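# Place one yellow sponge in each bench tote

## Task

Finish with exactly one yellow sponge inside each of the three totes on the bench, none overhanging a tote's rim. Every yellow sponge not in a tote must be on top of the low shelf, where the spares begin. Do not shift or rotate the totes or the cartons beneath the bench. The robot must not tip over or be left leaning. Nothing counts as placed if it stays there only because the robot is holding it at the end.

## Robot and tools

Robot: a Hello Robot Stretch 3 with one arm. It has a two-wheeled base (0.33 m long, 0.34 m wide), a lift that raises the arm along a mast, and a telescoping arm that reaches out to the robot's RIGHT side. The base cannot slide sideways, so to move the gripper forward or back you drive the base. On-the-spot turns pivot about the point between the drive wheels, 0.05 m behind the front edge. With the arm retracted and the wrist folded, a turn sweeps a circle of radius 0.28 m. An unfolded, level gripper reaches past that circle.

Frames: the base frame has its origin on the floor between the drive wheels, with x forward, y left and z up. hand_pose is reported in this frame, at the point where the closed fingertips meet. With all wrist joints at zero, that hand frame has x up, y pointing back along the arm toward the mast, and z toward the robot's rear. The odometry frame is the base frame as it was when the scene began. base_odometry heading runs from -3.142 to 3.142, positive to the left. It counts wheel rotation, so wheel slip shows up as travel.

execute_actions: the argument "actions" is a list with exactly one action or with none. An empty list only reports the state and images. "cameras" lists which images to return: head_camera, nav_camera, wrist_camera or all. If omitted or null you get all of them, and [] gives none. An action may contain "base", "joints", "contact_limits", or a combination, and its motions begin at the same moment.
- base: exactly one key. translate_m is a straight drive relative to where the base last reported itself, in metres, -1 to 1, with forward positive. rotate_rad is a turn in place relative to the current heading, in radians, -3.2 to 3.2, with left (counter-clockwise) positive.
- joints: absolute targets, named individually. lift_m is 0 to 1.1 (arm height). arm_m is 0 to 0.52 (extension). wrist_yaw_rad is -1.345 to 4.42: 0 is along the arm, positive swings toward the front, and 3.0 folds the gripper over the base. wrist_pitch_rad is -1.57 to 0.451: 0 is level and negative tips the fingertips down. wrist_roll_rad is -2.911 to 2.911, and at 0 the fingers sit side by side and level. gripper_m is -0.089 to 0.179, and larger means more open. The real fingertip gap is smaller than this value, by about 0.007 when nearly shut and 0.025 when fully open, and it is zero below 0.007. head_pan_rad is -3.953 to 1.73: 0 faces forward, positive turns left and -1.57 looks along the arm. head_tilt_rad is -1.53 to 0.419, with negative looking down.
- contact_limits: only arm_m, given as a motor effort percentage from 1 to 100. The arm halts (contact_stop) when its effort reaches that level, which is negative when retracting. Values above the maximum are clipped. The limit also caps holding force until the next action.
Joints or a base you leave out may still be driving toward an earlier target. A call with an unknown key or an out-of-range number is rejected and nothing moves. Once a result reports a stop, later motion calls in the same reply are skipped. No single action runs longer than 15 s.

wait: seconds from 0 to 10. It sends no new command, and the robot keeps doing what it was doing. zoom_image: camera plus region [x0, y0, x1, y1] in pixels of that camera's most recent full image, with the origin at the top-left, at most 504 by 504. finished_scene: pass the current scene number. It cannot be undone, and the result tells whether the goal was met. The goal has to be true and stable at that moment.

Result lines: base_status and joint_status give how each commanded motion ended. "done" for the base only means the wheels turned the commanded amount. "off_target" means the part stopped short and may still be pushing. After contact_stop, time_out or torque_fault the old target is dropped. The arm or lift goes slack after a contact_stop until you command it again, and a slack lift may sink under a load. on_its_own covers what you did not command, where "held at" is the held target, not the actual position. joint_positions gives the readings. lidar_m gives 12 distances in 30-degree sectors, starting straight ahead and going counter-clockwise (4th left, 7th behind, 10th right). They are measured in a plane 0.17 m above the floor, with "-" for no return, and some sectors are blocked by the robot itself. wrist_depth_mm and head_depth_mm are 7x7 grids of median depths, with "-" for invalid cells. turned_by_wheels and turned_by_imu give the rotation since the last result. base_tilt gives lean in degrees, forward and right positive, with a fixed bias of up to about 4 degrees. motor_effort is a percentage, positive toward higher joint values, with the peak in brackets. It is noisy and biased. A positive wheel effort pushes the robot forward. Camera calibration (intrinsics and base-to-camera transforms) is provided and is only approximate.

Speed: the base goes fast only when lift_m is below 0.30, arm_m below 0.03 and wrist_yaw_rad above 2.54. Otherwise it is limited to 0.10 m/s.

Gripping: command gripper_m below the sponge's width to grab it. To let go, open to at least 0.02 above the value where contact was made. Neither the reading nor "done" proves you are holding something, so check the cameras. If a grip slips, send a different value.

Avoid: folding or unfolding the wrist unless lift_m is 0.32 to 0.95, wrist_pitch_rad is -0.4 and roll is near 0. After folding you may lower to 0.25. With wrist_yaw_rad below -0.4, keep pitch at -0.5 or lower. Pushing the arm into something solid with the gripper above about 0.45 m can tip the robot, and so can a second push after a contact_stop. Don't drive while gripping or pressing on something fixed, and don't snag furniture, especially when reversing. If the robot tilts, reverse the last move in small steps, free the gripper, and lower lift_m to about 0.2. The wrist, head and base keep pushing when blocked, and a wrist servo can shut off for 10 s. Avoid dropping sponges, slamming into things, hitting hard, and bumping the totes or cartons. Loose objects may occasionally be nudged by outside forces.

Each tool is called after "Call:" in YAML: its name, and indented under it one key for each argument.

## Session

Call:
execute_actions:
  actions:
    - {"joints":{"head_tilt_rad":-0.5,"lift_m":0.28}}
  cameras: ["nav_camera"]

Call:
execute_actions:
  actions:
    - {"joints":{"head_pan_rad":-1.6}}
  cameras: ["nav_camera"]

Call:
execute_actions:
  actions:
    - {"joints":{"head_pan_rad":-3.2}}
  cameras: ["nav_camera"]

Call:
execute_actions:
  actions:
    - {"joints":{"head_pan_rad":1.55}}
  cameras: ["nav_camera"]

Scene clock: 1.90 s.
base_odometry: x=+0.000 y=+0.000 heading=+0.000 (m, m, rad; odometry frame)
turned_by_wheels: +0.000 (rad since the last result)
turned_by_imu: +0.000 (rad since the last result)
base_tilt: forward=+0.5 right=+0.1 (deg)
lidar_m: 1.87 1.99 1.89 1.05 1.01 1.04 1.39 2.28 2.52 1.28 1.23 1.27
head_depth_mm: 2505 2714 2927 2880 2117 1675 1388 / 2394 2610 2881 2888 2128 1676 1390 / 2302 2464 2678 2821 2105 1686 1393 / 2159 2335 2517 2684 2141 1674 1388 / 2069 2235 2408 2559 2123 1675 1390 / 1970 2116 2253 2233 2121 1686 1394 / 1898 2018 2114 2122 2070 1685 1398
base_status: not commanded
joint_positions: lift_m=+0.280 arm_m=+0.002 wrist_yaw_rad=+2.791 wrist_pitch_rad=-0.430 wrist_roll_rad=+0.002 gripper_m=+0.037 head_pan_rad=-0.002 head_tilt_rad=-0.493
joint_status: all done
motor_effort: left_wheel=+0(1) right_wheel=-1(0) lift_m=+14(15) arm_m=+1(0) wrist_yaw_rad=-1(0) wrist_pitch_rad=+7(7) wrist_roll_rad=+0(0) gripper_m=+0(1) head_pan_rad=-1(0) head_tilt_rad=-1(18) (%)
hand_pose: x=+0.0553 y=+0.0618 z=+0.2902 quat_wxyz=(+0.270, +0.707, +0.028, +0.653) (m; base frame)
wrist_depth_mm: - - - - - - - / - - - - - - - / - - - - 993 939 887 / - 776 766 753 735 719 702 / 626 631 629 612 614 587 564 / 527 - 523 501 - 491 474 / 445 - - 429 425 418 412
pictures: nav_camera (sideways: a quarter turn counterclockwise sets it upright)
camera_calibration (this result's frames):
nav_camera: T_world_to_cam=[[0.469123, 0.0116285, 0.883057, -1.10877], [0.0114804, -0.999909, 0.00706831, 0.0443449], [0.883058, 0.00682196, -0.469213, 0.563795], [0, 0, 0, 1]] pos_world=[0.0217758, 0.053388, 1.24333]
Images, in order (width x height): nav_camera 672x504.

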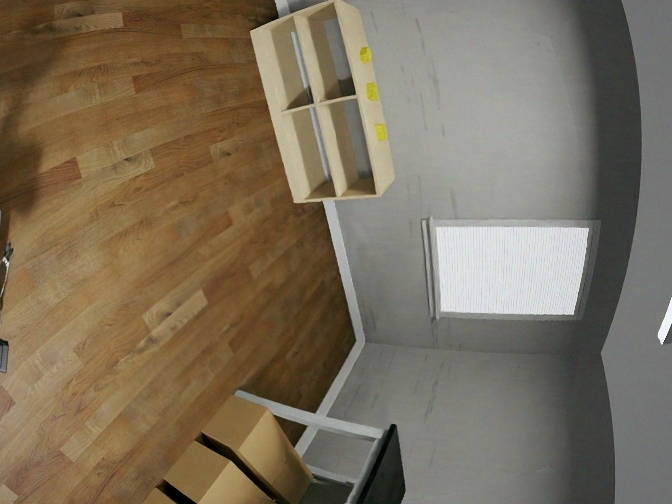

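Scene clock: 3.20 s.
base_odometry: x=+0.000 y=+0.000 heading=+0.000 (m, m, rad; odometry frame)
turned_by_wheels: +0.000 (rad since the last result)
turned_by_imu: +0.000 (rad since the last result)
base_tilt: forward=+0.3 right=+0.3 (deg)
lidar_m: 1.87 1.98 1.89 1.05 1.01 1.03 1.39 2.29 2.52 1.29 1.22 1.26
head_depth_mm: 2566 2792 3069 2871 2118 1671 1383 / 2407 2612 2874 2889 2128 1682 1396 / 2290 2448 2672 2812 2117 1688 1384 / 2152 2335 2432 2559 1785 1689 1386 / 2049 2180 1573 2523 1690 1645 1395 / 1952 2069 1451 2301 1746 1598 1397 / 1855 1977 1339 2269 1696 1517 1391
base_status: not commanded
joint_positions: lift_m=+0.280 arm_m=+0.002 wrist_yaw_rad=+2.791 wrist_pitch_rad=-0.430 wrist_roll_rad=+0.002 gripper_m=+0.037 head_pan_rad=-1.593 head_tilt_rad=-0.494
joint_status: all done
motor_effort: left_wheel=+0(1) right_wheel=+0(0) lift_m=+15(14) arm_m=+1(0) wrist_yaw_rad=+0(0) wrist_pitch_rad=+7(7) wrist_roll_rad=+0(0) gripper_m=+0(1) head_pan_rad=-5(63) head_tilt_rad=-1(1) (%)
hand_pose: x=+0.0553 y=+0.0618 z=+0.2902 quat_wxyz=(+0.270, +0.707, +0.028, +0.653) (m; base frame)
wrist_depth_mm: - - - - - - - / - - - - - - - / - - - - 980 985 901 / - 787 785 755 748 720 696 / 629 631 631 609 613 595 569 / 516 - 521 502 - 487 477 / 444 - - 434 429 418 416
pictures: nav_camera (sideways: a quarter turn counterclockwise sets it upright)
camera_calibration (this result's frames):
nav_camera: T_world_to_cam=[[0.00248714, -0.469479, 0.88294, -1.10577], [-0.999943, 0.00798933, 0.00706483, 0.0505191], [-0.0103709, -0.882907, -0.469433, 0.56953], [0, 0, 0, 1]] pos_world=[0.059173, -0.0166977, 1.24333]
Images, in order (width x height): nav_camera 672x504.

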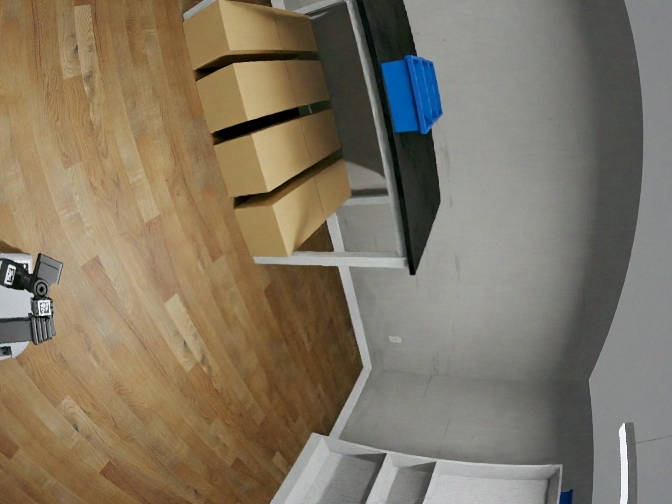

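Scene clock: 4.50 s.
base_odometry: x=+0.000 y=+0.000 heading=+0.000 (m, m, rad; odometry frame)
turned_by_wheels: +0.000 (rad since the last result)
turned_by_imu: +0.000 (rad since the last result)
base_tilt: forward=+0.3 right=+0.1 (deg)
lidar_m: 1.87 1.99 1.89 1.05 1.01 1.03 1.39 2.29 2.51 1.29 1.23 1.27
head_depth_mm: 1865 1956 1332 1343 1438 1564 1382 / 2082 2198 1458 1525 1637 1682 1391 / 2359 2545 1639 1758 1929 1678 1390 / 2643 2822 3063 2745 2124 1681 1394 / 2546 2703 2954 2868 2144 1694 1390 / 2394 2571 2727 2832 2135 1684 1390 / 2253 2432 2595 2754 2130 1696 1390
base_status: not commanded
joint_positions: lift_m=+0.280 arm_m=+0.002 wrist_yaw_rad=+2.791 wrist_pitch_rad=-0.430 wrist_roll_rad=+0.002 gripper_m=+0.037 head_pan_rad=-3.193 head_tilt_rad=-0.494
joint_status: all done
motor_effort: left_wheel=-1(0) right_wheel=+0(0) lift_m=+14(14) arm_m=+0(0) wrist_yaw_rad=+0(1) wrist_pitch_rad=+7(7) wrist_roll_rad=+0(0) gripper_m=+0(1) head_pan_rad=-5(60) head_tilt_rad=-1(0) (%)
hand_pose: x=+0.0553 y=+0.0618 z=+0.2902 quat_wxyz=(+0.270, +0.707, +0.028, +0.653) (m; base frame)
wrist_depth_mm: - - - - - - - / - - - - - - - / - - - - 961 936 910 / - 811 772 768 737 725 689 / 628 640 621 621 623 580 564 / 526 - 515 506 - 500 479 / 451 - - 434 433 424 420
pictures: nav_camera (sideways: a quarter turn counterclockwise sets it upright)
camera_calibration (this result's frames):
nav_camera: T_world_to_cam=[[-0.469395, 0.011227, 0.882917, -1.10286], [0.0371884, 0.999283, 0.00706415, 0.0441934], [-0.882205, 0.0361502, -0.469476, 0.574904], [0, 0, 0, 1]] pos_world=[-0.0121377, -0.0525628, 1.24333]
Images, in order (width x height): nav_camera 672x504.

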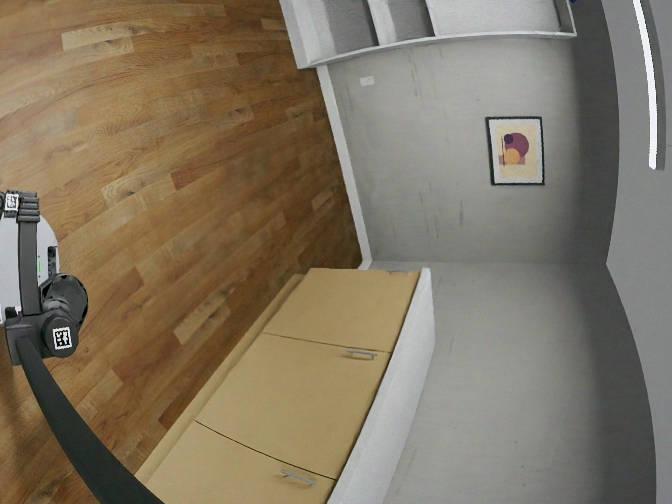

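Scene clock: 7.03 s.
base_odometry: x=+0.000 y=+0.000 heading=+0.000 (m, m, rad; odometry frame)
turned_by_wheels: +0.000 (rad since the last result)
turned_by_imu: +0.000 (rad since the last result)
base_tilt: forward=+0.5 right=+0.0 (deg)
lidar_m: 1.87 1.99 1.90 1.05 1.01 1.04 1.39 2.29 2.51 1.29 1.23 1.26
head_depth_mm: 1918 2087 2305 2560 2103 1670 1382 / 1800 1947 2151 2363 2112 1676 1386 / 1696 1850 2002 2220 2116 1680 1383 / 1603 1733 1883 2060 2103 1674 1393 / 1545 1664 1789 1960 2064 1669 1391 / 1465 1580 1701 1834 1904 1368 1392 / 1408 1495 1577 1059 1143 1251 1371
base_status: not commanded
joint_positions: lift_m=+0.280 arm_m=+0.002 wrist_yaw_rad=+2.791 wrist_pitch_rad=-0.430 wrist_roll_rad=+0.002 gripper_m=+0.037 head_pan_rad=+1.543 head_tilt_rad=-0.494
joint_status: all done
motor_effort: left_wheel=+0(0) right_wheel=+0(1) lift_m=+14(14) arm_m=+0(0) wrist_yaw_rad=-1(0) wrist_pitch_rad=+7(7) wrist_roll_rad=+0(0) gripper_m=+0(1) head_pan_rad=+5(61) head_tilt_rad=-2(1) (%)
hand_pose: x=+0.0553 y=+0.0618 z=+0.2902 quat_wxyz=(+0.270, +0.707, +0.028, +0.653) (m; base frame)
wrist_depth_mm: - - - - - - - / - - - - - - - / - - - - 979 959 923 / - 797 796 748 728 729 704 / 629 638 625 609 614 567 563 / 524 - 527 505 - 486 485 / 451 - - 427 421 419 418
pictures: nav_camera (sideways: a quarter turn counterclockwise sets it upright)
camera_calibration (this result's frames):
nav_camera: T_world_to_cam=[[0.000362514, 0.469529, 0.882917, -1.10573], [0.999876, -0.0140556, 0.00706415, 0.038321], [0.0157268, 0.882805, -0.469476, 0.569427], [0, 0, 0, 1]] pos_world=[-0.0468707, 0.0170166, 1.24333]
Images, in order (width x height): nav_camera 672x504.

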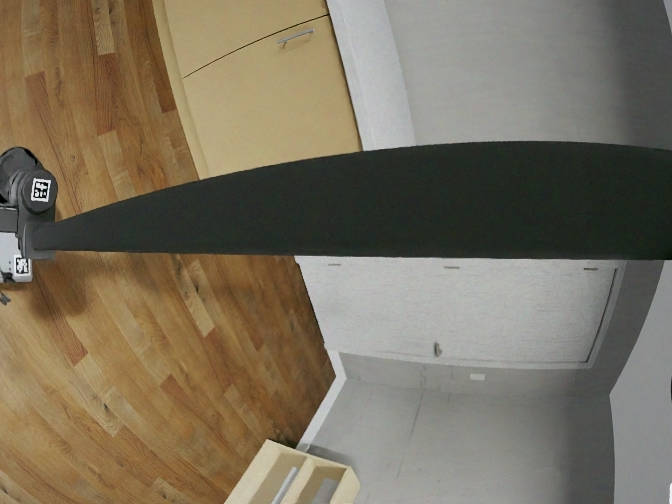

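Normal at about -59°.

Call:
execute_actions:
  actions:
    - {"base":{"rotate_rad":-1.01},"joints":{"head_pan_rad":0}}
  cameras: ["head_camera"]

Call:
execute_actions:
  actions:
    - {"base":{"translate_m":0.9},"joints":{"head_tilt_rad":-0.7}}
  cameras: ["head_camera"]

Scene clock: 12.20 s.
base_odometry: x=+0.000 y=+0.000 heading=-1.010 (m, m, rad; odometry frame)
turned_by_wheels: -1.010 (rad since the last result)
turned_by_imu: -1.023 (rad since the last result)
base_tilt: forward=+0.3 right=+0.1 (deg)
lidar_m: 1.23 1.29 1.88 2.06 1.90 1.04 1.00 1.05 1.45 2.29 2.51 1.26
head_depth_mm: 1825 1941 1414 2241 1734 1579 1385 / 1831 1959 1306 2256 1676 1579 1385 / 1851 1925 1221 2291 1739 1587 1384 / 1866 1942 1221 2286 1745 1591 1391 / 1874 2012 1429 2281 1692 1591 1389 / 1881 2004 1440 2285 1762 1630 1393 / 1889 2033 1450 2416 1695 1626 1394
base_status: done
joint_positions: lift_m=+0.280 arm_m=+0.002 wrist_yaw_rad=+2.791 wrist_pitch_rad=-0.430 wrist_roll_rad=+0.002 gripper_m=+0.037 head_pan_rad=+0.007 head_tilt_rad=-0.495
joint_status: all done
motor_effort: left_wheel=+2(10) right_wheel=-2(5) lift_m=+15(14) arm_m=+0(0) wrist_yaw_rad=+0(1) wrist_pitch_rad=+7(7) wrist_roll_rad=+0(0) gripper_m=+0(1) head_pan_rad=-5(62) head_tilt_rad=-1(1) (%)
hand_pose: x=+0.0553 y=+0.0618 z=+0.2902 quat_wxyz=(+0.270, +0.707, +0.028, +0.653) (m; base frame)
wrist_depth_mm: - - - - - - - / - - - - - - - / - - - - 980 951 923 / - 793 753 733 745 725 698 / 634 626 617 608 614 582 560 / 522 - 513 500 - 488 480 / 446 - - 434 427 420 417
pictures: head_camera (sideways: a quarter turn clockwise sets it upright)
camera_calibration (this result's frames):
head_camera: T_world_to_cam=[[-0.468078, -0.0085564, -0.883646, 1.17307], [-0.0245711, 0.999693, 0.00333551, 0.00409136], [0.883345, 0.0232734, -0.468145, 0.558451], [0, 0, 0, 1]] pos_world=[0.0558827, -0.00704991, 1.298]
Images, in order (width x height): head_camera 896x504.

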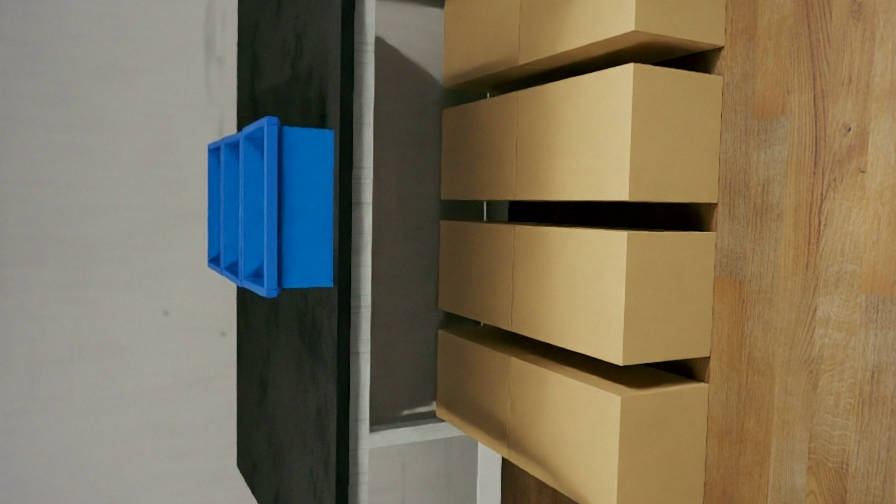

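Scene clock: 16.90 s.
base_odometry: x=+0.479 y=-0.762 heading=-1.010 (m, m, rad; odometry frame)
turned_by_wheels: +0.000 (rad since the last result)
turned_by_imu: +0.005 (rad since the last result)
base_tilt: forward=+0.3 right=+0.2 (deg)
lidar_m: 0.32 0.34 0.50 1.81 2.26 2.60 1.90 1.99 2.38 2.30 0.44 0.33
head_depth_mm: 1053 1041 540 561 428 1058 970 / 1059 861 545 563 432 1085 974 / 1063 865 551 568 436 1109 1016 / 1070 867 556 571 439 1086 1001 / 1077 957 561 573 443 1084 981 / 1083 1130 795 438 462 1088 984 / 1091 1139 799 614 500 1141 1043
base_status: done
joint_positions: lift_m=+0.280 arm_m=+0.002 wrist_yaw_rad=+2.791 wrist_pitch_rad=-0.430 wrist_roll_rad=+0.002 gripper_m=+0.037 head_pan_rad=+0.007 head_tilt_rad=-0.692
joint_status: all done
motor_effort: left_wheel=+1(11) right_wheel=-2(5) lift_m=+15(14) arm_m=+0(0) wrist_yaw_rad=-1(0) wrist_pitch_rad=+7(7) wrist_roll_rad=+0(0) gripper_m=+1(0) head_pan_rad=-4(4) head_tilt_rad=-2(10) (%)
hand_pose: x=+0.0553 y=+0.0618 z=+0.2902 quat_wxyz=(+0.270, +0.707, +0.028, +0.653) (m; base frame)
wrist_depth_mm: - - - - - - 834 / - - - - 601 517 448 / - - - - 602 388 318 / - 799 791 755 634 406 297 / 624 639 617 615 598 419 306 / 525 - 534 505 - 431 315 / 447 - - 431 430 408 328
pictures: head_camera (sideways: a quarter turn clockwise sets it upright)
camera_calibration (this result's frames):
head_camera: T_world_to_cam=[[-0.632379, -0.0096462, -0.774599, 1.03189], [-0.0234606, 0.999702, 0.00670367, -0.000299088], [0.774304, 0.0224118, -0.632417, 0.772839], [0, 0, 0, 1]] pos_world=[0.0541259, -0.00706791, 1.28806]
Images, in order (width x height): head_camera 896x504.

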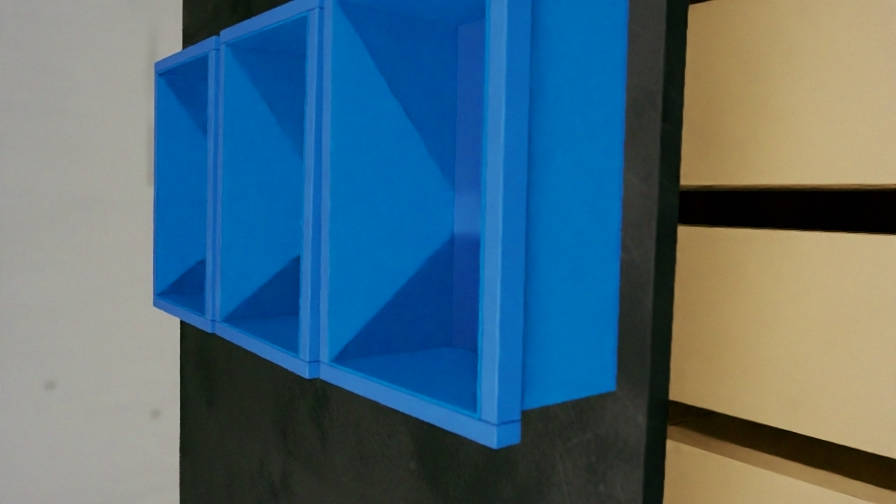

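Call:
execute_actions:
  actions:
    - {"base":{"rotate_rad":1.505},"joints":{"head_pan_rad":-1.57,"wrist_pitch_rad":-0.4,"lift_m":0.6}}
  cameras: []

Call:
execute_actions:
  actions:
    - {"base":{"translate_m":-0.02},"joints":{"lift_m":1.1,"wrist_yaw_rad":1.9}}
  cameras: []

Call:
execute_actions:
  actions:
    - {"joints":{"wrist_yaw_rad":0,"arm_m":0.13,"gripper_m":0.12}}
  cameras: ["wrist_camera"]

Call:
execute_actions:
  actions:
    - {"joints":{"wrist_pitch_rad":-0.9}}
  cameras: ["wrist_camera"]

Scene clock: 27.17 s.
base_odometry: x=+0.479 y=-0.762 heading=+0.495 (m, m, rad; odometry frame)
turned_by_wheels: +1.505 (rad since the last result)
turned_by_imu: +1.529 (rad since the last result)
base_tilt: forward=+0.2 right=+0.2 (deg)
lidar_m: 1.81 2.00 2.65 1.91 1.95 2.74 2.30 0.52 0.34 0.32 0.33 0.44
head_depth_mm: 1072 1110 556 489 449 1104 973 / 1075 862 557 579 449 1085 976 / 1073 867 557 580 447 1083 996 / 1074 868 556 578 447 1110 1021 / 1072 875 554 577 446 1090 981 / 1075 1139 564 490 446 1085 981 / 1078 1138 800 577 486 1112 1034
base_status: done
joint_positions: lift_m=+0.600 arm_m=+0.002 wrist_yaw_rad=+2.791 wrist_pitch_rad=-0.422 wrist_roll_rad=+0.002 gripper_m=+0.037 head_pan_rad=-1.563 head_tilt_rad=-0.692
joint_status: all done
motor_effort: left_wheel=-3(9) right_wheel=+2(6) lift_m=+24(25) arm_m=+0(0) wrist_yaw_rad=+0(1) wrist_pitch_rad=+10(12) wrist_roll_rad=+0(0) gripper_m=+0(1) head_pan_rad=-5(61) head_tilt_rad=-1(2) (%)
hand_pose: x=+0.0557 y=+0.0628 z=+0.6115 quat_wxyz=(+0.267, +0.707, +0.025, +0.654) (m; base frame)
wrist_depth_mm: - - - - - - - / - - - - - - - / - - - - - - - / - - - - - - - / - - - - - - - / 946 - 929 892 - 843 853 / 805 774 792 774 748 758 729
pictures: none
No camera images: the call's "cameras" was empty. Leave "cameras" out to get every camera's image.

Scene clock: 32.53 s.
base_odometry: x=+0.461 y=-0.772 heading=+0.495 (m, m, rad; odometry frame)
turned_by_wheels: +0.000 (rad since the last result)
turned_by_imu: +0.000 (rad since the last result)
base_tilt: forward=+0.4 right=+0.1 (deg)
lidar_m: 1.82 2.02 2.64 1.90 1.95 2.72 2.29 0.50 0.34 0.33 0.33 0.44
head_depth_mm: - - - - 467 1154 975 / - - - - - 1083 976 / - - - - - - 978 / 1055 - 546 578 - - 1189 / 1072 874 555 578 - - 940 / 1074 1069 563 576 - - 946 / 1074 1140 798 490 - - -
base_status: done
joint_positions: lift_m=+1.100 arm_m=+0.002 wrist_yaw_rad=+1.903 wrist_pitch_rad=-0.422 wrist_roll_rad=+0.002 gripper_m=+0.037 head_pan_rad=-1.563 head_tilt_rad=-0.692
joint_status: all done
motor_effort: left_wheel=-2(8) right_wheel=+1(4) lift_m=+24(26) arm_m=+0(0) wrist_yaw_rad=-5(7) wrist_pitch_rad=+10(11) wrist_roll_rad=+0(0) gripper_m=+0(1) head_pan_rad=-5(3) head_tilt_rad=-1(2) (%)
hand_pose: x=+0.1903 y=-0.0744 z=+1.1115 quat_wxyz=(+0.522, +0.649, -0.281, +0.476) (m; base frame)
wrist_depth_mm: - - - - - - - / - - - - - - - / - - - - - - - / - - - - - - 554 / - - - - - - 454 / - - - - - - 393 / - - - - - - -
pictures: none
No camera images: the call's "cameras" was empty. Leave "cameras" out to get every camera's image.

Scene clock: 34.73 s.
base_odometry: x=+0.461 y=-0.772 heading=+0.495 (m, m, rad; odometry frame)
turned_by_wheels: +0.000 (rad since the last result)
turned_by_imu: +0.000 (rad since the last result)
base_tilt: forward=+0.5 right=-0.1 (deg)
lidar_m: 1.82 2.02 2.65 1.91 1.96 2.72 2.29 0.50 0.34 0.32 0.33 0.44
head_depth_mm: - - 749 441 456 1153 976 / - - 548 571 450 1080 974 / - - 547 580 449 1086 974 / 1077 881 557 579 448 1132 1192 / 1071 872 554 579 448 1086 983 / 1071 1070 563 566 447 1089 979 / 1079 1147 797 449 462 1142 1025
base_status: not commanded
joint_positions: lift_m=+1.100 arm_m=+0.130 wrist_yaw_rad=+0.003 wrist_pitch_rad=-0.422 wrist_roll_rad=+0.002 gripper_m=+0.120 head_pan_rad=-1.563 head_tilt_rad=-0.692
joint_status: all done
motor_effort: left_wheel=-3(3) right_wheel=+1(1) lift_m=+24(24) arm_m=+5(4) wrist_yaw_rad=-5(6) wrist_pitch_rad=+10(10) wrist_roll_rad=+0(0) gripper_m=+1(82) head_pan_rad=-4(5) head_tilt_rad=-2(2) (%)
hand_pose: x=-0.0208 y=-0.4986 z=+1.1115 quat_wxyz=(+0.691, +0.149, -0.692, -0.147) (m; base frame)
wrist_depth_mm: 760 759 780 790 794 780 785 / 849 844 842 860 845 856 871 / 884 835 601 587 717 719 714 / 632 617 414 419 414 562 550 / 494 363 440 441 378 463 443 / 406 258 254 250 247 - 372 / 334 230 234 235 239 222 317
pictures: wrist_camera
camera_calibration (this result's frames):
wrist_camera: T_world_to_cam=[[-0.998179, -0.00707576, -0.0599021, 0.0549182], [0.0477886, 0.513188, -0.856945, 1.24937], [0.0368046, -0.858247, -0.511916, 0.305063], [0, 0, 0, 1]] pos_world=[-0.0161151, -0.378954, 1.2301]
Images, in order (width x height): wrist_camera 644x364.

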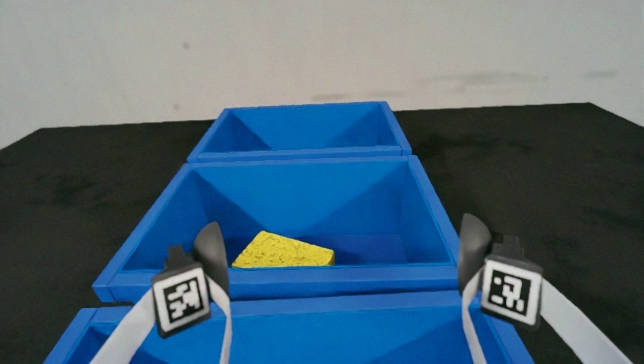

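Scene clock: 35.83 s.
base_odometry: x=+0.461 y=-0.772 heading=+0.495 (m, m, rad; odometry frame)
turned_by_wheels: +0.000 (rad since the last result)
turned_by_imu: +0.000 (rad since the last result)
base_tilt: forward=+0.3 right=+0.1 (deg)
lidar_m: 1.82 2.02 2.65 1.91 1.96 2.72 2.28 0.50 0.34 0.32 0.33 0.44
head_depth_mm: - - 762 435 457 1152 971 / - - - 571 450 1082 978 / 1046 - - 583 448 1084 975 / 1073 869 561 578 448 1133 1187 / 1076 874 558 578 447 1090 981 / 1074 1065 563 566 447 1091 981 / 1071 1147 799 449 462 1139 1023
base_status: not commanded
joint_positions: lift_m=+1.100 arm_m=+0.130 wrist_yaw_rad=+0.003 wrist_pitch_rad=-0.905 wrist_roll_rad=+0.002 gripper_m=+0.120 head_pan_rad=-1.563 head_tilt_rad=-0.692
joint_status: all done
motor_effort: left_wheel=-2(2) right_wheel=+1(1) lift_m=+24(24) arm_m=+5(5) wrist_yaw_rad=-5(5) wrist_pitch_rad=+3(9) wrist_roll_rad=+0(0) gripper_m=+0(0) head_pan_rad=-4(5) head_tilt_rad=-2(2) (%)
hand_pose: x=-0.0211 y=-0.4139 z=+1.0220 quat_wxyz=(+0.636, +0.310, -0.636, -0.309) (m; base frame)
wrist_depth_mm: 462 301 386 384 297 412 406 / 385 225 212 213 212 345 364 / 213 231 238 242 248 197 326 / 206 267 298 294 292 185 295 / 203 277 285 279 273 174 265 / 200 255 259 259 253 - 147 / 198 241 242 237 234 195 137
pictures: wrist_camera
camera_calibration (this result's frames):
wrist_camera: T_world_to_cam=[[-0.998272, 0.0216062, -0.0546401, 0.0562772], [0.0469329, 0.852707, -0.520277, 0.92567], [0.0353508, -0.521943, -0.852248, 0.818862], [0, 0, 0, 1]] pos_world=[-0.0162118, -0.363143, 1.18255]
Images, in order (width x height): wrist_camera 644x364.

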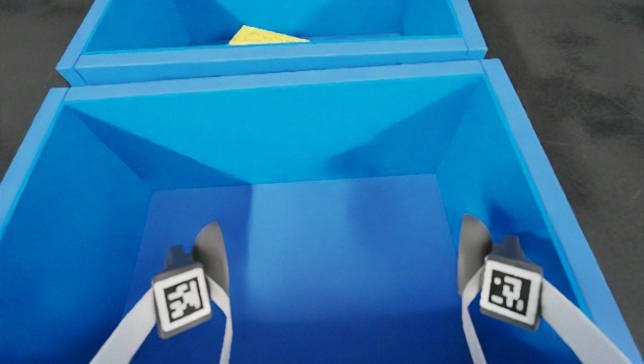

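Call:
execute_actions:
  actions:
    - {"joints":{"wrist_pitch_rad":-0.5}}
  cameras: []

Call:
execute_actions:
  actions:
    - {"base":{"translate_m":0.04},"joints":{"arm_m":0.335}}
  cameras: []

Call:
execute_actions:
  actions:
    - {"joints":{"wrist_pitch_rad":-0.9}}
  cameras: ["wrist_camera"]

Call:
execute_actions:
  actions:
    - {"joints":{"wrist_pitch_rad":-0.5}}
  cameras: []

Call:
execute_actions:
  actions:
    - {"joints":{"arm_m":0.52}}
  cameras: []

Call:
execute_actions:
  actions:
    - {"joints":{"wrist_pitch_rad":-0.85}}
  cameras: ["wrist_camera"]

Scene clock: 41.50 s.
base_odometry: x=+0.461 y=-0.772 heading=+0.495 (m, m, rad; odometry frame)
turned_by_wheels: +0.000 (rad since the last result)
turned_by_imu: +0.000 (rad since the last result)
base_tilt: forward=+0.4 right=+0.1 (deg)
lidar_m: 1.83 2.02 2.64 1.90 1.96 2.72 2.29 0.50 0.34 0.32 0.33 0.44
head_depth_mm: - - 749 440 456 1158 971 / - - 548 571 450 1082 979 / - - 552 579 450 1081 976 / 1074 880 546 579 448 1131 1195 / 1072 873 550 578 448 1088 981 / 1072 1069 565 567 447 1088 983 / 1075 1143 799 449 463 1137 1021
base_status: not commanded
joint_positions: lift_m=+1.100 arm_m=+0.130 wrist_yaw_rad=+0.003 wrist_pitch_rad=-0.523 wrist_roll_rad=+0.002 gripper_m=+0.120 head_pan_rad=-1.563 head_tilt_rad=-0.692
joint_status: all done
motor_effort: left_wheel=-3(2) right_wheel=+1(1) lift_m=+24(24) arm_m=+5(5) wrist_yaw_rad=-5(4) wrist_pitch_rad=+11(11) wrist_roll_rad=+0(0) gripper_m=-1(0) head_pan_rad=-6(4) head_tilt_rad=-2(1) (%)
hand_pose: x=-0.0208 y=-0.4847 z=+1.0896 quat_wxyz=(+0.683, +0.184, -0.683, -0.182) (m; base frame)
wrist_depth_mm: 825 773 780 788 815 802 805 / 851 841 589 588 763 797 768 / 669 662 415 402 413 588 580 / 524 370 437 450 426 470 469 / 428 264 261 254 250 404 391 / 361 232 235 236 241 - 335 / 204 276 280 283 280 190 294
pictures: none
No camera images: the call's "cameras" was empty. Leave "cameras" out to get every camera's image.

Scene clock: 44.23 s.
base_odometry: x=+0.496 y=-0.753 heading=+0.495 (m, m, rad; odometry frame)
turned_by_wheels: +0.000 (rad since the last result)
turned_by_imu: +0.000 (rad since the last result)
base_tilt: forward=+0.1 right=+0.0 (deg)
lidar_m: 1.79 1.99 2.64 1.91 1.95 2.75 2.32 0.47 0.34 0.32 0.33 0.48
head_depth_mm: 1099 1097 554 550 447 1079 972 / 1105 720 555 579 447 1084 970 / - 715 556 578 447 1080 1019 / 1077 724 553 575 445 1113 1000 / 1078 871 554 575 444 1085 978 / 1079 1127 707 441 462 1089 981 / 1074 1143 795 616 500 1117 1033
base_status: done
joint_positions: lift_m=+1.100 arm_m=+0.335 wrist_yaw_rad=+0.002 wrist_pitch_rad=-0.521 wrist_roll_rad=+0.002 gripper_m=+0.120 head_pan_rad=-1.563 head_tilt_rad=-0.692
joint_status: all done
motor_effort: left_wheel=-3(3) right_wheel=+2(6) lift_m=+24(24) arm_m=+5(3) wrist_yaw_rad=-4(4) wrist_pitch_rad=+10(11) wrist_roll_rad=+0(0) gripper_m=+0(1) head_pan_rad=-5(5) head_tilt_rad=-1(1) (%)
hand_pose: x=-0.0211 y=-0.6899 z=+1.0899 quat_wxyz=(+0.683, +0.183, -0.683, -0.182) (m; base frame)
wrist_depth_mm: 589 616 602 607 624 611 616 / 657 651 660 667 663 660 678 / 666 644 417 425 411 597 573 / 524 519 433 449 436 456 460 / 434 395 261 257 252 366 392 / 365 232 252 249 249 - 338 / 315 226 292 290 289 247 292
pictures: none
No camera images: the call's "cameras" was empty. Leave "cameras" out to get every camera's image.

Scene clock: 45.27 s.
base_odometry: x=+0.496 y=-0.753 heading=+0.495 (m, m, rad; odometry frame)
turned_by_wheels: +0.000 (rad since the last result)
turned_by_imu: +0.000 (rad since the last result)
base_tilt: forward=+0.5 right=+0.1 (deg)
lidar_m: 1.78 1.98 2.65 1.91 1.95 2.76 2.33 0.47 0.34 0.32 0.33 0.48
head_depth_mm: 1103 1104 554 549 448 1079 974 / 1106 787 555 578 447 1085 976 / - - 556 577 446 1079 1020 / 1076 863 550 576 445 1112 995 / 1075 873 553 575 444 1090 982 / 1075 1137 707 441 462 1089 983 / 1069 1140 798 616 500 1111 1033
base_status: not commanded
joint_positions: lift_m=+1.100 arm_m=+0.335 wrist_yaw_rad=+0.002 wrist_pitch_rad=-0.905 wrist_roll_rad=+0.002 gripper_m=+0.120 head_pan_rad=-1.563 head_tilt_rad=-0.692
joint_status: all done
motor_effort: left_wheel=-3(3) right_wheel=+1(1) lift_m=+23(24) arm_m=+5(5) wrist_yaw_rad=-3(3) wrist_pitch_rad=+2(9) wrist_roll_rad=+0(0) gripper_m=+0(1) head_pan_rad=-4(5) head_tilt_rad=-2(2) (%)
hand_pose: x=-0.0213 y=-0.6189 z=+1.0220 quat_wxyz=(+0.636, +0.310, -0.636, -0.309) (m; base frame)
wrist_depth_mm: 451 282 380 386 321 234 406 / 396 224 217 217 215 211 360 / 356 231 254 254 257 234 315 / 182 232 304 297 297 239 173 / 171 232 238 230 273 223 157 / 166 213 251 216 253 - 157 / 166 225 239 237 234 226 148
pictures: wrist_camera
camera_calibration (this result's frames):
wrist_camera: T_world_to_cam=[[-0.998242, 0.022979, -0.0546407, 0.0613663], [0.0481065, 0.85263, -0.520296, 1.10049], [0.0346324, -0.52201, -0.852236, 0.711801], [0, 0, 0, 1]] pos_world=[-0.0163336, -0.568152, 1.18256]
Images, in order (width x height): wrist_camera 644x364.

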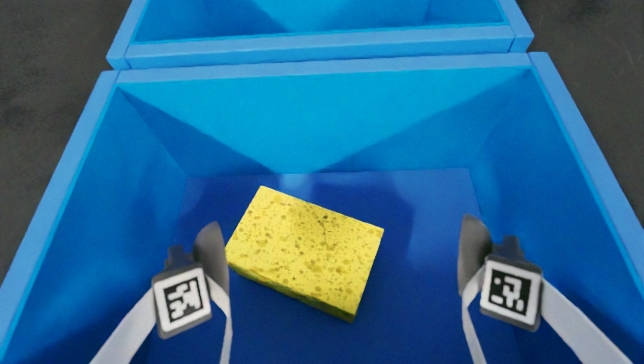

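Scene clock: 46.30 s.
base_odometry: x=+0.496 y=-0.753 heading=+0.495 (m, m, rad; odometry frame)
turned_by_wheels: +0.000 (rad since the last result)
turned_by_imu: +0.000 (rad since the last result)
base_tilt: forward=+0.2 right=+0.0 (deg)
lidar_m: 1.78 1.99 2.65 1.90 1.96 2.76 2.33 0.47 0.34 0.32 0.33 0.48
head_depth_mm: 1100 1103 554 550 448 1081 972 / 1104 720 556 578 447 1082 975 / - 713 555 576 446 1086 1018 / 1073 721 555 577 445 1114 996 / 1073 874 554 576 444 1093 981 / 1067 1133 706 441 462 1086 985 / 1075 1137 797 614 499 1115 1035
base_status: not commanded
joint_positions: lift_m=+1.100 arm_m=+0.335 wrist_yaw_rad=+0.002 wrist_pitch_rad=-0.523 wrist_roll_rad=+0.002 gripper_m=+0.120 head_pan_rad=-1.563 head_tilt_rad=-0.692
joint_status: all done
motor_effort: left_wheel=-3(3) right_wheel=+1(1) lift_m=+24(24) arm_m=+5(4) wrist_yaw_rad=-3(4) wrist_pitch_rad=+11(11) wrist_roll_rad=+0(0) gripper_m=+0(1) head_pan_rad=-5(6) head_tilt_rad=-1(2) (%)
hand_pose: x=-0.0211 y=-0.6897 z=+1.0896 quat_wxyz=(+0.683, +0.183, -0.683, -0.183) (m; base frame)
wrist_depth_mm: 594 600 605 592 591 623 612 / 660 659 658 665 666 687 679 / 688 652 415 412 404 595 580 / 517 520 436 458 434 458 467 / 423 397 259 256 252 366 387 / 362 230 251 251 252 - 334 / 315 225 292 286 289 247 288
pictures: none
No camera images: the call's "cameras" was empty. Leave "cameras" out to get every camera's image.

Scene clock: 48.90 s.
base_odometry: x=+0.496 y=-0.753 heading=+0.495 (m, m, rad; odometry frame)
turned_by_wheels: +0.000 (rad since the last result)
turned_by_imu: +0.000 (rad since the last result)
base_tilt: forward=+0.4 right=+0.1 (deg)
lidar_m: 1.78 1.99 2.64 1.90 1.96 2.76 2.33 0.47 0.34 0.32 0.33 0.48
head_depth_mm: 1070 1104 556 549 447 1076 978 / 1074 805 555 577 446 1080 975 / - 866 555 577 446 1084 1015 / 1068 867 555 576 446 1113 999 / 1074 871 554 575 444 1086 979 / 1070 1133 708 441 462 1087 984 / 1074 1141 797 615 499 1116 1037
base_status: not commanded
joint_positions: lift_m=+1.100 arm_m=+0.520 wrist_yaw_rad=+0.002 wrist_pitch_rad=-0.521 wrist_roll_rad=+0.002 gripper_m=+0.120 head_pan_rad=-1.563 head_tilt_rad=-0.692
joint_status: all done
motor_effort: left_wheel=-3(3) right_wheel=+1(1) lift_m=+24(24) arm_m=+5(2) wrist_yaw_rad=-4(3) wrist_pitch_rad=+10(11) wrist_roll_rad=+0(0) gripper_m=+0(0) head_pan_rad=-4(5) head_tilt_rad=-1(2) (%)
hand_pose: x=-0.0211 y=-0.8749 z=+1.0899 quat_wxyz=(+0.683, +0.183, -0.683, -0.182) (m; base frame)
wrist_depth_mm: 434 440 435 440 440 445 447 / 480 483 472 484 475 480 487 / 522 520 526 529 545 537 530 / 521 515 501 495 477 470 465 / 435 336 263 263 260 363 387 / 369 233 300 299 300 - 334 / 311 233 303 302 301 235 293
pictures: none
No camera images: the call's "cameras" was empty. Leave "cameras" out to get every camera's image.

Scene clock: 49.90 s.
base_odometry: x=+0.496 y=-0.753 heading=+0.495 (m, m, rad; odometry frame)
turned_by_wheels: +0.000 (rad since the last result)
turned_by_imu: +0.000 (rad since the last result)
base_tilt: forward=+0.3 right=+0.2 (deg)
lidar_m: 1.78 1.99 2.64 1.91 1.96 2.76 2.33 0.47 0.34 0.32 0.33 0.48
head_depth_mm: 1072 1104 556 550 447 1079 978 / 1075 770 555 577 447 1079 976 / - 793 555 577 446 1084 1019 / 1074 795 553 576 445 1109 999 / 1074 870 553 575 445 1087 976 / 1075 1130 705 441 462 1089 981 / 1075 1133 798 615 500 1111 1034
base_status: not commanded
joint_positions: lift_m=+1.100 arm_m=+0.520 wrist_yaw_rad=+0.002 wrist_pitch_rad=-0.856 wrist_roll_rad=+0.002 gripper_m=+0.120 head_pan_rad=-1.563 head_tilt_rad=-0.692
joint_status: all done
motor_effort: left_wheel=-3(3) right_wheel=+1(1) lift_m=+24(24) arm_m=+5(5) wrist_yaw_rad=-3(3) wrist_pitch_rad=+3(9) wrist_roll_rad=+0(0) gripper_m=+0(0) head_pan_rad=-5(5) head_tilt_rad=-1(2) (%)
hand_pose: x=-0.0213 y=-0.8144 z=+1.0291 quat_wxyz=(+0.643, +0.294, -0.643, -0.294) (m; base frame)
wrist_depth_mm: 483 472 471 470 458 446 440 / 427 248 240 238 236 230 390 / 372 247 279 278 281 226 341 / 194 243 312 317 313 228 297 / 179 242 294 289 283 214 167 / 173 222 267 264 260 - 151 / 141 138 137 136 135 132 133
pictures: wrist_camera
camera_calibration (this result's frames):
wrist_camera: T_world_to_cam=[[-0.998235, 0.0203134, -0.0558002, 0.0652818], [0.0481979, 0.826062, -0.561515, 1.29161], [0.0346881, -0.563214, -0.825583, 0.554837], [0, 0, 0, 1]] pos_world=[-0.0163326, -0.755786, 1.18697]
Images, in order (width x height): wrist_camera 644x364.

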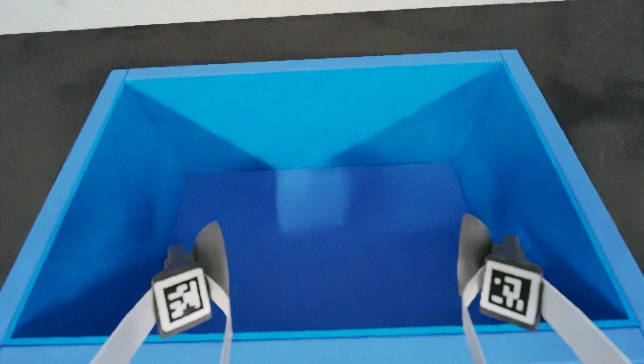

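Call:
execute_actions:
  actions:
    - {"joints":{"wrist_pitch_rad":-0.4,"gripper_m":0.05}}
  cameras: []

Call:
execute_actions:
  actions:
    - {"base":{"translate_m":0.4},"joints":{"arm_m":0.005,"wrist_yaw_rad":1.9,"head_tilt_rad":-0.8}}
  cameras: []

Call:
execute_actions:
  actions:
    - {"base":{"translate_m":0.15},"joints":{"lift_m":0.93}}
  cameras: []

Call:
execute_actions:
  actions:
    - {"base":{"translate_m":0.82},"joints":{"lift_m":0.28,"wrist_yaw_rad":3.0}}
  cameras: []

Scene clock: 54.83 s.
base_odometry: x=+0.496 y=-0.753 heading=+0.495 (m, m, rad; odometry frame)
turned_by_wheels: +0.000 (rad since the last result)
turned_by_imu: +0.000 (rad since the last result)
base_tilt: forward=+0.5 right=+0.0 (deg)
lidar_m: 1.78 1.99 2.64 1.91 1.96 2.75 2.33 0.47 0.34 0.32 0.33 0.48
head_depth_mm: 1074 1106 557 550 447 1080 974 / 1079 803 556 578 446 1076 977 / 1116 864 555 577 445 1086 1014 / 1057 867 553 576 445 1108 1001 / 1073 871 554 574 444 1090 982 / 1074 1130 707 441 461 1090 981 / 1071 1136 799 614 499 1113 1039
base_status: not commanded
joint_positions: lift_m=+1.100 arm_m=+0.520 wrist_yaw_rad=+0.002 wrist_pitch_rad=-0.424 wrist_roll_rad=+0.002 gripper_m=+0.050 head_pan_rad=-1.563 head_tilt_rad=-0.692
joint_status: all done
motor_effort: left_wheel=-3(3) right_wheel=+2(1) lift_m=+23(24) arm_m=+5(5) wrist_yaw_rad=-4(3) wrist_pitch_rad=+11(12) wrist_roll_rad=+0(0) gripper_m=+0(83) head_pan_rad=-5(4) head_tilt_rad=-1(2) (%)
hand_pose: x=-0.0211 y=-0.8883 z=+1.1110 quat_wxyz=(+0.691, +0.149, -0.692, -0.149) (m; base frame)
wrist_depth_mm: 425 426 435 430 429 429 434 / 461 454 463 467 465 481 467 / 505 511 511 502 512 515 519 / 561 556 548 550 534 544 555 / 494 482 482 466 475 452 440 / 407 268 264 261 268 249 370 / 346 236 304 298 300 226 316
pictures: none
No camera images: the call's "cameras" was empty. Leave "cameras" out to get every camera's image.

Scene clock: 59.97 s.
base_odometry: x=+0.848 y=-0.563 heading=+0.495 (m, m, rad; odometry frame)
turned_by_wheels: +0.000 (rad since the last result)
turned_by_imu: +0.001 (rad since the last result)
base_tilt: forward=+0.4 right=+0.2 (deg)
lidar_m: 1.65 1.40 2.07 1.94 1.98 2.61 2.73 0.45 0.33 0.31 0.32 1.69
head_depth_mm: - - - 495 471 1062 938 / - - - - 473 1064 938 / - - - - - 1109 1114 / - 793 708 - - 1039 938 / 1064 865 688 - - 1029 941 / 1065 869 689 - - 1055 941 / 1088 873 705 - - - 883
base_status: done
joint_positions: lift_m=+1.100 arm_m=+0.005 wrist_yaw_rad=+1.898 wrist_pitch_rad=-0.423 wrist_roll_rad=+0.002 gripper_m=+0.050 head_pan_rad=-1.563 head_tilt_rad=-0.790
joint_status: all done
motor_effort: left_wheel=-2(3) right_wheel=+1(6) lift_m=+24(24) arm_m=-4(6) wrist_yaw_rad=+2(5) wrist_pitch_rad=+11(11) wrist_roll_rad=+0(0) gripper_m=-1(1) head_pan_rad=-5(5) head_tilt_rad=-2(11) (%)
hand_pose: x=+0.1906 y=-0.0785 z=+1.1112 quat_wxyz=(+0.523, +0.649, -0.282, +0.475) (m; base frame)
wrist_depth_mm: - - - - - - - / - - - - - - - / - - - - - - - / - - - - - - - / - - - - - - - / - - - - - - - / - - - - - - -
pictures: none
No camera images: the call's "cameras" was empty. Leave "cameras" out to get every camera's image.

Scene clock: 62.70 s.
base_odometry: x=+0.980 y=-0.491 heading=+0.495 (m, m, rad; odometry frame)
turned_by_wheels: +0.000 (rad since the last result)
turned_by_imu: +0.001 (rad since the last result)
base_tilt: forward=+0.3 right=+0.1 (deg)
lidar_m: 1.59 1.25 1.97 1.96 1.99 2.62 2.87 0.44 0.32 0.30 0.31 1.66
head_depth_mm: 1060 848 655 548 - - 968 / 1059 856 658 536 - - 927 / 1062 857 660 537 - - 913 / 1064 864 662 539 470 1087 - / 1060 864 666 540 465 1317 - / 1084 1161 668 542 466 579 - / 1079 1220 1409 589 467 1425 -
base_status: done
joint_positions: lift_m=+0.930 arm_m=+0.005 wrist_yaw_rad=+1.898 wrist_pitch_rad=-0.422 wrist_roll_rad=+0.002 gripper_m=+0.050 head_pan_rad=-1.563 head_tilt_rad=-0.790
joint_status: all done
motor_effort: left_wheel=-3(4) right_wheel=+1(4) lift_m=+15(20) arm_m=-4(4) wrist_yaw_rad=+2(2) wrist_pitch_rad=+11(11) wrist_roll_rad=+0(0) gripper_m=+0(0) head_pan_rad=-4(3) head_tilt_rad=-2(2) (%)
hand_pose: x=+0.1907 y=-0.0784 z=+0.9421 quat_wxyz=(+0.523, +0.649, -0.283, +0.475) (m; base frame)
wrist_depth_mm: - - - - - - - / - - - - - - - / - - - - - - - / - - - - - - - / - - - - - - - / - - - - - - - / - - - - - - -
pictures: none
No camera images: the call's "cameras" was empty. Leave "cameras" out to get every camera's image.

Scene clock: 71.00 s.
base_odometry: x=+1.702 y=-0.102 heading=+0.495 (m, m, rad; odometry frame)
turned_by_wheels: +0.000 (rad since the last result)
turned_by_imu: +0.004 (rad since the last result)
base_tilt: forward=+0.4 right=+0.1 (deg)
lidar_m: 0.76 0.58 0.55 1.64 2.39 2.69 1.22 0.73 1.00 1.20 1.12 0.80
head_depth_mm: 1054 1197 1368 1614 1558 1349 1184 / 1053 1190 1373 1620 1559 1350 1186 / 1057 1195 1375 1615 1565 1348 1194 / 1057 1195 1371 1616 1575 1360 1191 / 1057 1202 1379 1617 1579 1362 1193 / 1057 1205 1374 1625 1577 1365 1191 / 1056 1197 1380 1625 1581 1360 1198
base_status: done
joint_positions: lift_m=+0.280 arm_m=+0.005 wrist_yaw_rad=+2.998 wrist_pitch_rad=-0.422 wrist_roll_rad=+0.002 gripper_m=+0.050 head_pan_rad=-1.563 head_tilt_rad=-0.790
joint_status: all done
motor_effort: left_wheel=-2(9) right_wheel=+2(6) lift_m=+15(17) arm_m=-3(4) wrist_yaw_rad=+3(6) wrist_pitch_rad=+10(10) wrist_roll_rad=+0(0) gripper_m=-1(0) head_pan_rad=-5(6) head_tilt_rad=-3(2) (%)
hand_pose: x=+0.0108 y=+0.0714 z=+0.2921 quat_wxyz=(+0.198, +0.701, +0.098, +0.678) (m; base frame)
wrist_depth_mm: - - - - - 708 454 / - - - - - - 498 / - - - - 936 694 546 / 832 790 790 766 749 604 633 / 640 645 - 625 621 577 584 / 531 525 - 526 487 489 477 / 453 - - - 427 421 419
pictures: none
No camera images: the call's "cameras" was empty. Leave "cameras" out to get every camera's image.

Call:
execute_actions:
  actions:
    - {"base":{"rotate_rad":1.56}}
  cameras: []

Call:
execute_actions:
  actions:
    - {"base":{"translate_m":0.75}}
  cameras: ["head_camera"]

Scene clock: 75.80 s.
base_odometry: x=+1.702 y=-0.102 heading=+2.054 (m, m, rad; odometry frame)
turned_by_wheels: +1.560 (rad since the last result)
turned_by_imu: +1.580 (rad since the last result)
base_tilt: forward=+0.5 right=+0.1 (deg)
lidar_m: 1.64 2.26 2.64 1.32 0.88 0.98 1.20 1.14 0.80 0.76 0.60 0.55
head_depth_mm: 657 740 823 1012 1232 1347 1178 / 655 739 828 1013 1226 1352 1187 / 654 740 827 1008 1222 1347 1189 / 654 739 826 1011 1222 1358 1190 / 643 730 840 1002 1221 1358 1189 / 657 744 852 1005 1225 1365 1188 / 655 739 854 1002 1178 1263 1167
base_status: done
joint_positions: lift_m=+0.280 arm_m=+0.005 wrist_yaw_rad=+2.998 wrist_pitch_rad=-0.422 wrist_roll_rad=+0.002 gripper_m=+0.050 head_pan_rad=-1.563 head_tilt_rad=-0.790
joint_status: not commanded
motor_effort: left_wheel=-2(11) right_wheel=+2(9) lift_m=+15(14) arm_m=-3(3) wrist_yaw_rad=+2(2) wrist_pitch_rad=+10(10) wrist_roll_rad=+0(0) gripper_m=+0(0) head_pan_rad=-3(4) head_tilt_rad=-2(3) (%)
hand_pose: x=+0.0108 y=+0.0714 z=+0.2921 quat_wxyz=(+0.198, +0.701, +0.098, +0.678) (m; base frame)
wrist_depth_mm: - - - - - - - / 684 635 - - - - - / 710 719 - - - 935 932 / 765 752 768 755 733 732 717 / 642 622 - 621 628 589 571 / 536 535 - 520 491 491 480 / 449 - - - 427 425 422
pictures: none
No camera images: the call's "cameras" was empty. Leave "cameras" out to get every camera's image.

Scene clock: 80.10 s.
base_odometry: x=+1.354 y=+0.562 heading=+2.054 (m, m, rad; odometry frame)
turned_by_wheels: +0.000 (rad since the last result)
turned_by_imu: +0.004 (rad since the last result)
base_tilt: forward=+0.4 right=+0.1 (deg)
lidar_m: 1.80 1.73 1.68 3.74 1.53 1.27 1.95 1.09 0.48 0.73 0.41 0.91
head_depth_mm: 628 710 817 917 817 719 914 / 627 708 818 924 819 721 915 / 627 707 816 926 819 724 917 / 627 709 816 926 773 724 918 / 626 708 815 930 823 725 920 / 626 707 815 931 828 727 924 / 624 705 813 933 774 714 886
base_status: done
joint_positions: lift_m=+0.280 arm_m=+0.005 wrist_yaw_rad=+2.998 wrist_pitch_rad=-0.422 wrist_roll_rad=+0.002 gripper_m=+0.050 head_pan_rad=-1.563 head_tilt_rad=-0.790
joint_status: not commanded
motor_effort: left_wheel=-3(8) right_wheel=+2(7) lift_m=+15(15) arm_m=-4(3) wrist_yaw_rad=+3(2) wrist_pitch_rad=+10(10) wrist_roll_rad=+0(0) gripper_m=-1(1) head_pan_rad=-4(5) head_tilt_rad=-2(2) (%)
hand_pose: x=+0.0108 y=+0.0714 z=+0.2921 quat_wxyz=(+0.198, +0.701, +0.098, +0.678) (m; base frame)
wrist_depth_mm: - - - - - - - / - - - - - - - / - - - - - 947 939 / 830 810 774 755 753 721 707 / 641 631 - 617 625 588 581 / 532 526 - 519 485 491 480 / 447 - - - 423 426 416
pictures: head_camera (sideways: a quarter turn clockwise sets it upright)
camera_calibration (this result's frames):
head_camera: T_world_to_cam=[[-0.0104764, 0.705387, -0.708745, 0.942266], [0.999697, 0.0231785, 0.00829161, -0.00860674], [0.0222765, -0.708444, -0.705416, 0.872376], [0, 0, 0, 1]] pos_world=[-0.000957822, -0.0464326, 1.28329]
Images, in order (width x height): head_camera 896x504.

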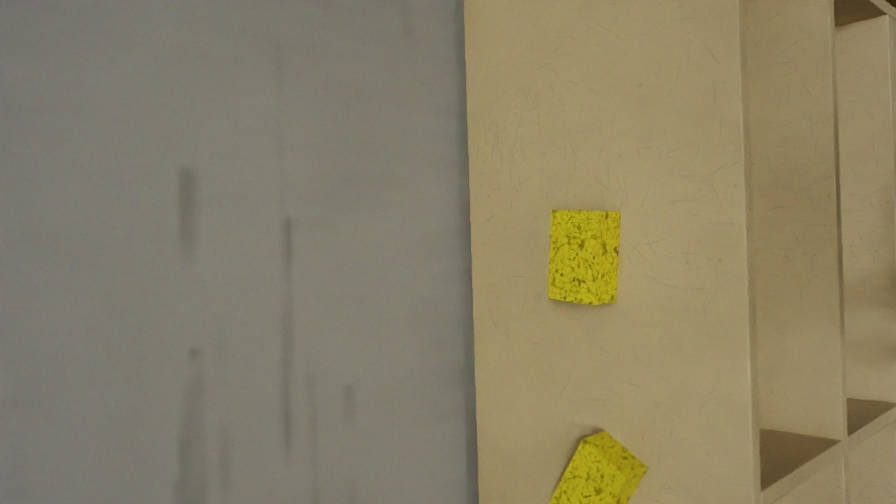

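Call:
execute_actions:
  actions:
    - {"base":{"translate_m":-0.051},"joints":{"lift_m":0.8}}
  cameras: []

Call:
execute_actions:
  actions:
    - {"joints":{"wrist_yaw_rad":1.52,"arm_m":0.345,"gripper_m":0.14}}
  cameras: []

Call:
execute_actions:
  actions:
    - {"joints":{"wrist_pitch_rad":-1.1}}
  cameras: ["wrist_camera"]

Scene clock: 89.73 s.
base_odometry: x=+1.377 y=+0.517 heading=+2.054 (m, m, rad; odometry frame)
turned_by_wheels: +0.000 (rad since the last result)
turned_by_imu: +0.001 (rad since the last result)
base_tilt: forward=+0.4 right=+0.2 (deg)
lidar_m: 1.85 1.73 1.71 3.73 1.49 1.22 1.90 1.09 0.44 0.73 0.45 0.45
head_depth_mm: 630 712 821 921 816 736 - / 629 714 816 919 821 722 - / 628 711 821 925 823 723 - / 628 711 822 928 806 740 - / 628 710 815 929 787 727 1062 / 626 710 815 931 828 728 922 / 625 710 814 932 830 729 907
base_status: done
joint_positions: lift_m=+0.800 arm_m=+0.005 wrist_yaw_rad=+2.998 wrist_pitch_rad=-0.422 wrist_roll_rad=+0.002 gripper_m=+0.050 head_pan_rad=-1.563 head_tilt_rad=-0.790
joint_status: all done
motor_effort: left_wheel=-2(13) right_wheel=+1(5) lift_m=+24(25) arm_m=-3(3) wrist_yaw_rad=+2(2) wrist_pitch_rad=+10(10) wrist_roll_rad=+0(0) gripper_m=+0(1) head_pan_rad=-4(4) head_tilt_rad=-2(2) (%)
hand_pose: x=+0.0108 y=+0.0714 z=+0.8116 quat_wxyz=(+0.198, +0.701, +0.098, +0.678) (m; base frame)
wrist_depth_mm: - - - - - - - / - - - - - - - / - - - - - - - / - - - - - - - / - - - - - - - / - - - - - - - / - - - 999 967 944 965
pictures: none
No camera images: the call's "cameras" was empty. Leave "cameras" out to get every camera's image.

Scene clock: 93.43 s.
base_odometry: x=+1.377 y=+0.517 heading=+2.054 (m, m, rad; odometry frame)
turned_by_wheels: +0.000 (rad since the last result)
turned_by_imu: +0.000 (rad since the last result)
base_tilt: forward=+0.4 right=+0.1 (deg)
lidar_m: 1.85 1.73 1.72 3.72 1.49 1.22 1.90 1.09 0.44 0.73 0.45 0.45
head_depth_mm: 629 712 801 - - 722 915 / 628 714 858 926 817 723 913 / 629 713 - 941 821 723 918 / 630 710 814 926 805 726 919 / 628 710 800 913 787 726 917 / 626 710 815 936 819 729 923 / 627 710 816 935 809 728 910
base_status: not commanded
joint_positions: lift_m=+0.800 arm_m=+0.345 wrist_yaw_rad=+1.522 wrist_pitch_rad=-0.422 wrist_roll_rad=+0.002 gripper_m=+0.140 head_pan_rad=-1.563 head_tilt_rad=-0.790
joint_status: all done
motor_effort: left_wheel=-2(2) right_wheel=+2(2) lift_m=+24(24) arm_m=+5(6) wrist_yaw_rad=-3(8) wrist_pitch_rad=+10(10) wrist_roll_rad=+0(0) gripper_m=+0(82) head_pan_rad=-5(4) head_tilt_rad=-2(2) (%)
hand_pose: x=+0.2023 y=-0.5008 z=+0.8116 quat_wxyz=(+0.603, +0.584, -0.399, +0.369) (m; base frame)
wrist_depth_mm: - - - - 681 380 260 / - - - - 697 381 265 / - - - 801 694 396 266 / - - 683 564 592 401 269 / - - 486 473 466 410 274 / - - 402 355 392 385 265 / - 967 341 335 335 329 298
pictures: none
No camera images: the call's "cameras" was empty. Leave "cameras" out to get every camera's image.

Scene clock: 94.63 s.
base_odometry: x=+1.377 y=+0.517 heading=+2.054 (m, m, rad; odometry frame)
turned_by_wheels: +0.000 (rad since the last result)
turned_by_imu: +0.000 (rad since the last result)
base_tilt: forward=+0.6 right=+0.2 (deg)
lidar_m: 1.86 1.73 1.71 3.74 1.49 1.22 1.90 1.09 0.44 0.73 0.45 0.45
head_depth_mm: 629 715 803 - - 721 918 / 629 710 857 939 822 722 914 / 628 712 - - 822 724 916 / 629 710 817 905 804 725 918 / 628 713 818 931 788 725 921 / 627 709 815 931 827 730 921 / 626 708 814 936 830 728 907
base_status: not commanded
joint_positions: lift_m=+0.800 arm_m=+0.345 wrist_yaw_rad=+1.522 wrist_pitch_rad=-1.101 wrist_roll_rad=+0.002 gripper_m=+0.140 head_pan_rad=-1.563 head_tilt_rad=-0.790
joint_status: all done
motor_effort: left_wheel=-2(3) right_wheel=+2(2) lift_m=+24(24) arm_m=+5(5) wrist_yaw_rad=-2(2) wrist_pitch_rad=+1(10) wrist_roll_rad=+0(0) gripper_m=-1(0) head_pan_rad=-4(5) head_tilt_rad=-2(2) (%)
hand_pose: x=+0.0729 y=-0.4945 z=+0.6990 quat_wxyz=(+0.692, +0.683, -0.182, +0.147) (m; base frame)
wrist_depth_mm: - - 323 314 315 317 270 / - - 305 303 301 298 276 / - 995 287 283 277 281 270 / 914 900 272 223 262 263 262 / 896 852 257 212 245 251 250 / 847 864 245 202 235 235 236 / - 230 233 230 228 224 223
pictures: wrist_camera
camera_calibration (this result's frames):
wrist_camera: T_world_to_cam=[[-0.0843851, -0.995242, -0.0487082, -0.439386], [-0.933983, 0.0960351, -0.34417, 0.396189], [0.34721, 0.0164498, -0.937643, 0.801419], [0, 0, 0, 1]] pos_world=[0.0546955, -0.488527, 0.8664]
Images, in order (width x height): wrist_camera 644x364.

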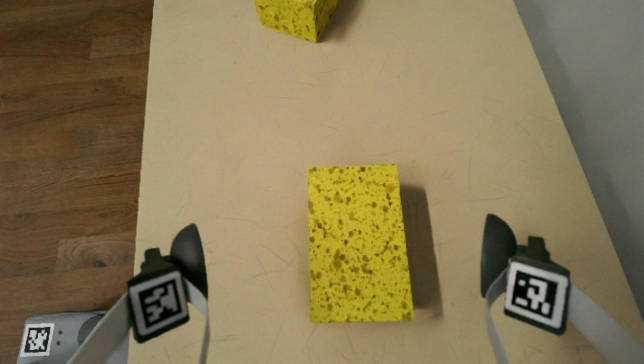

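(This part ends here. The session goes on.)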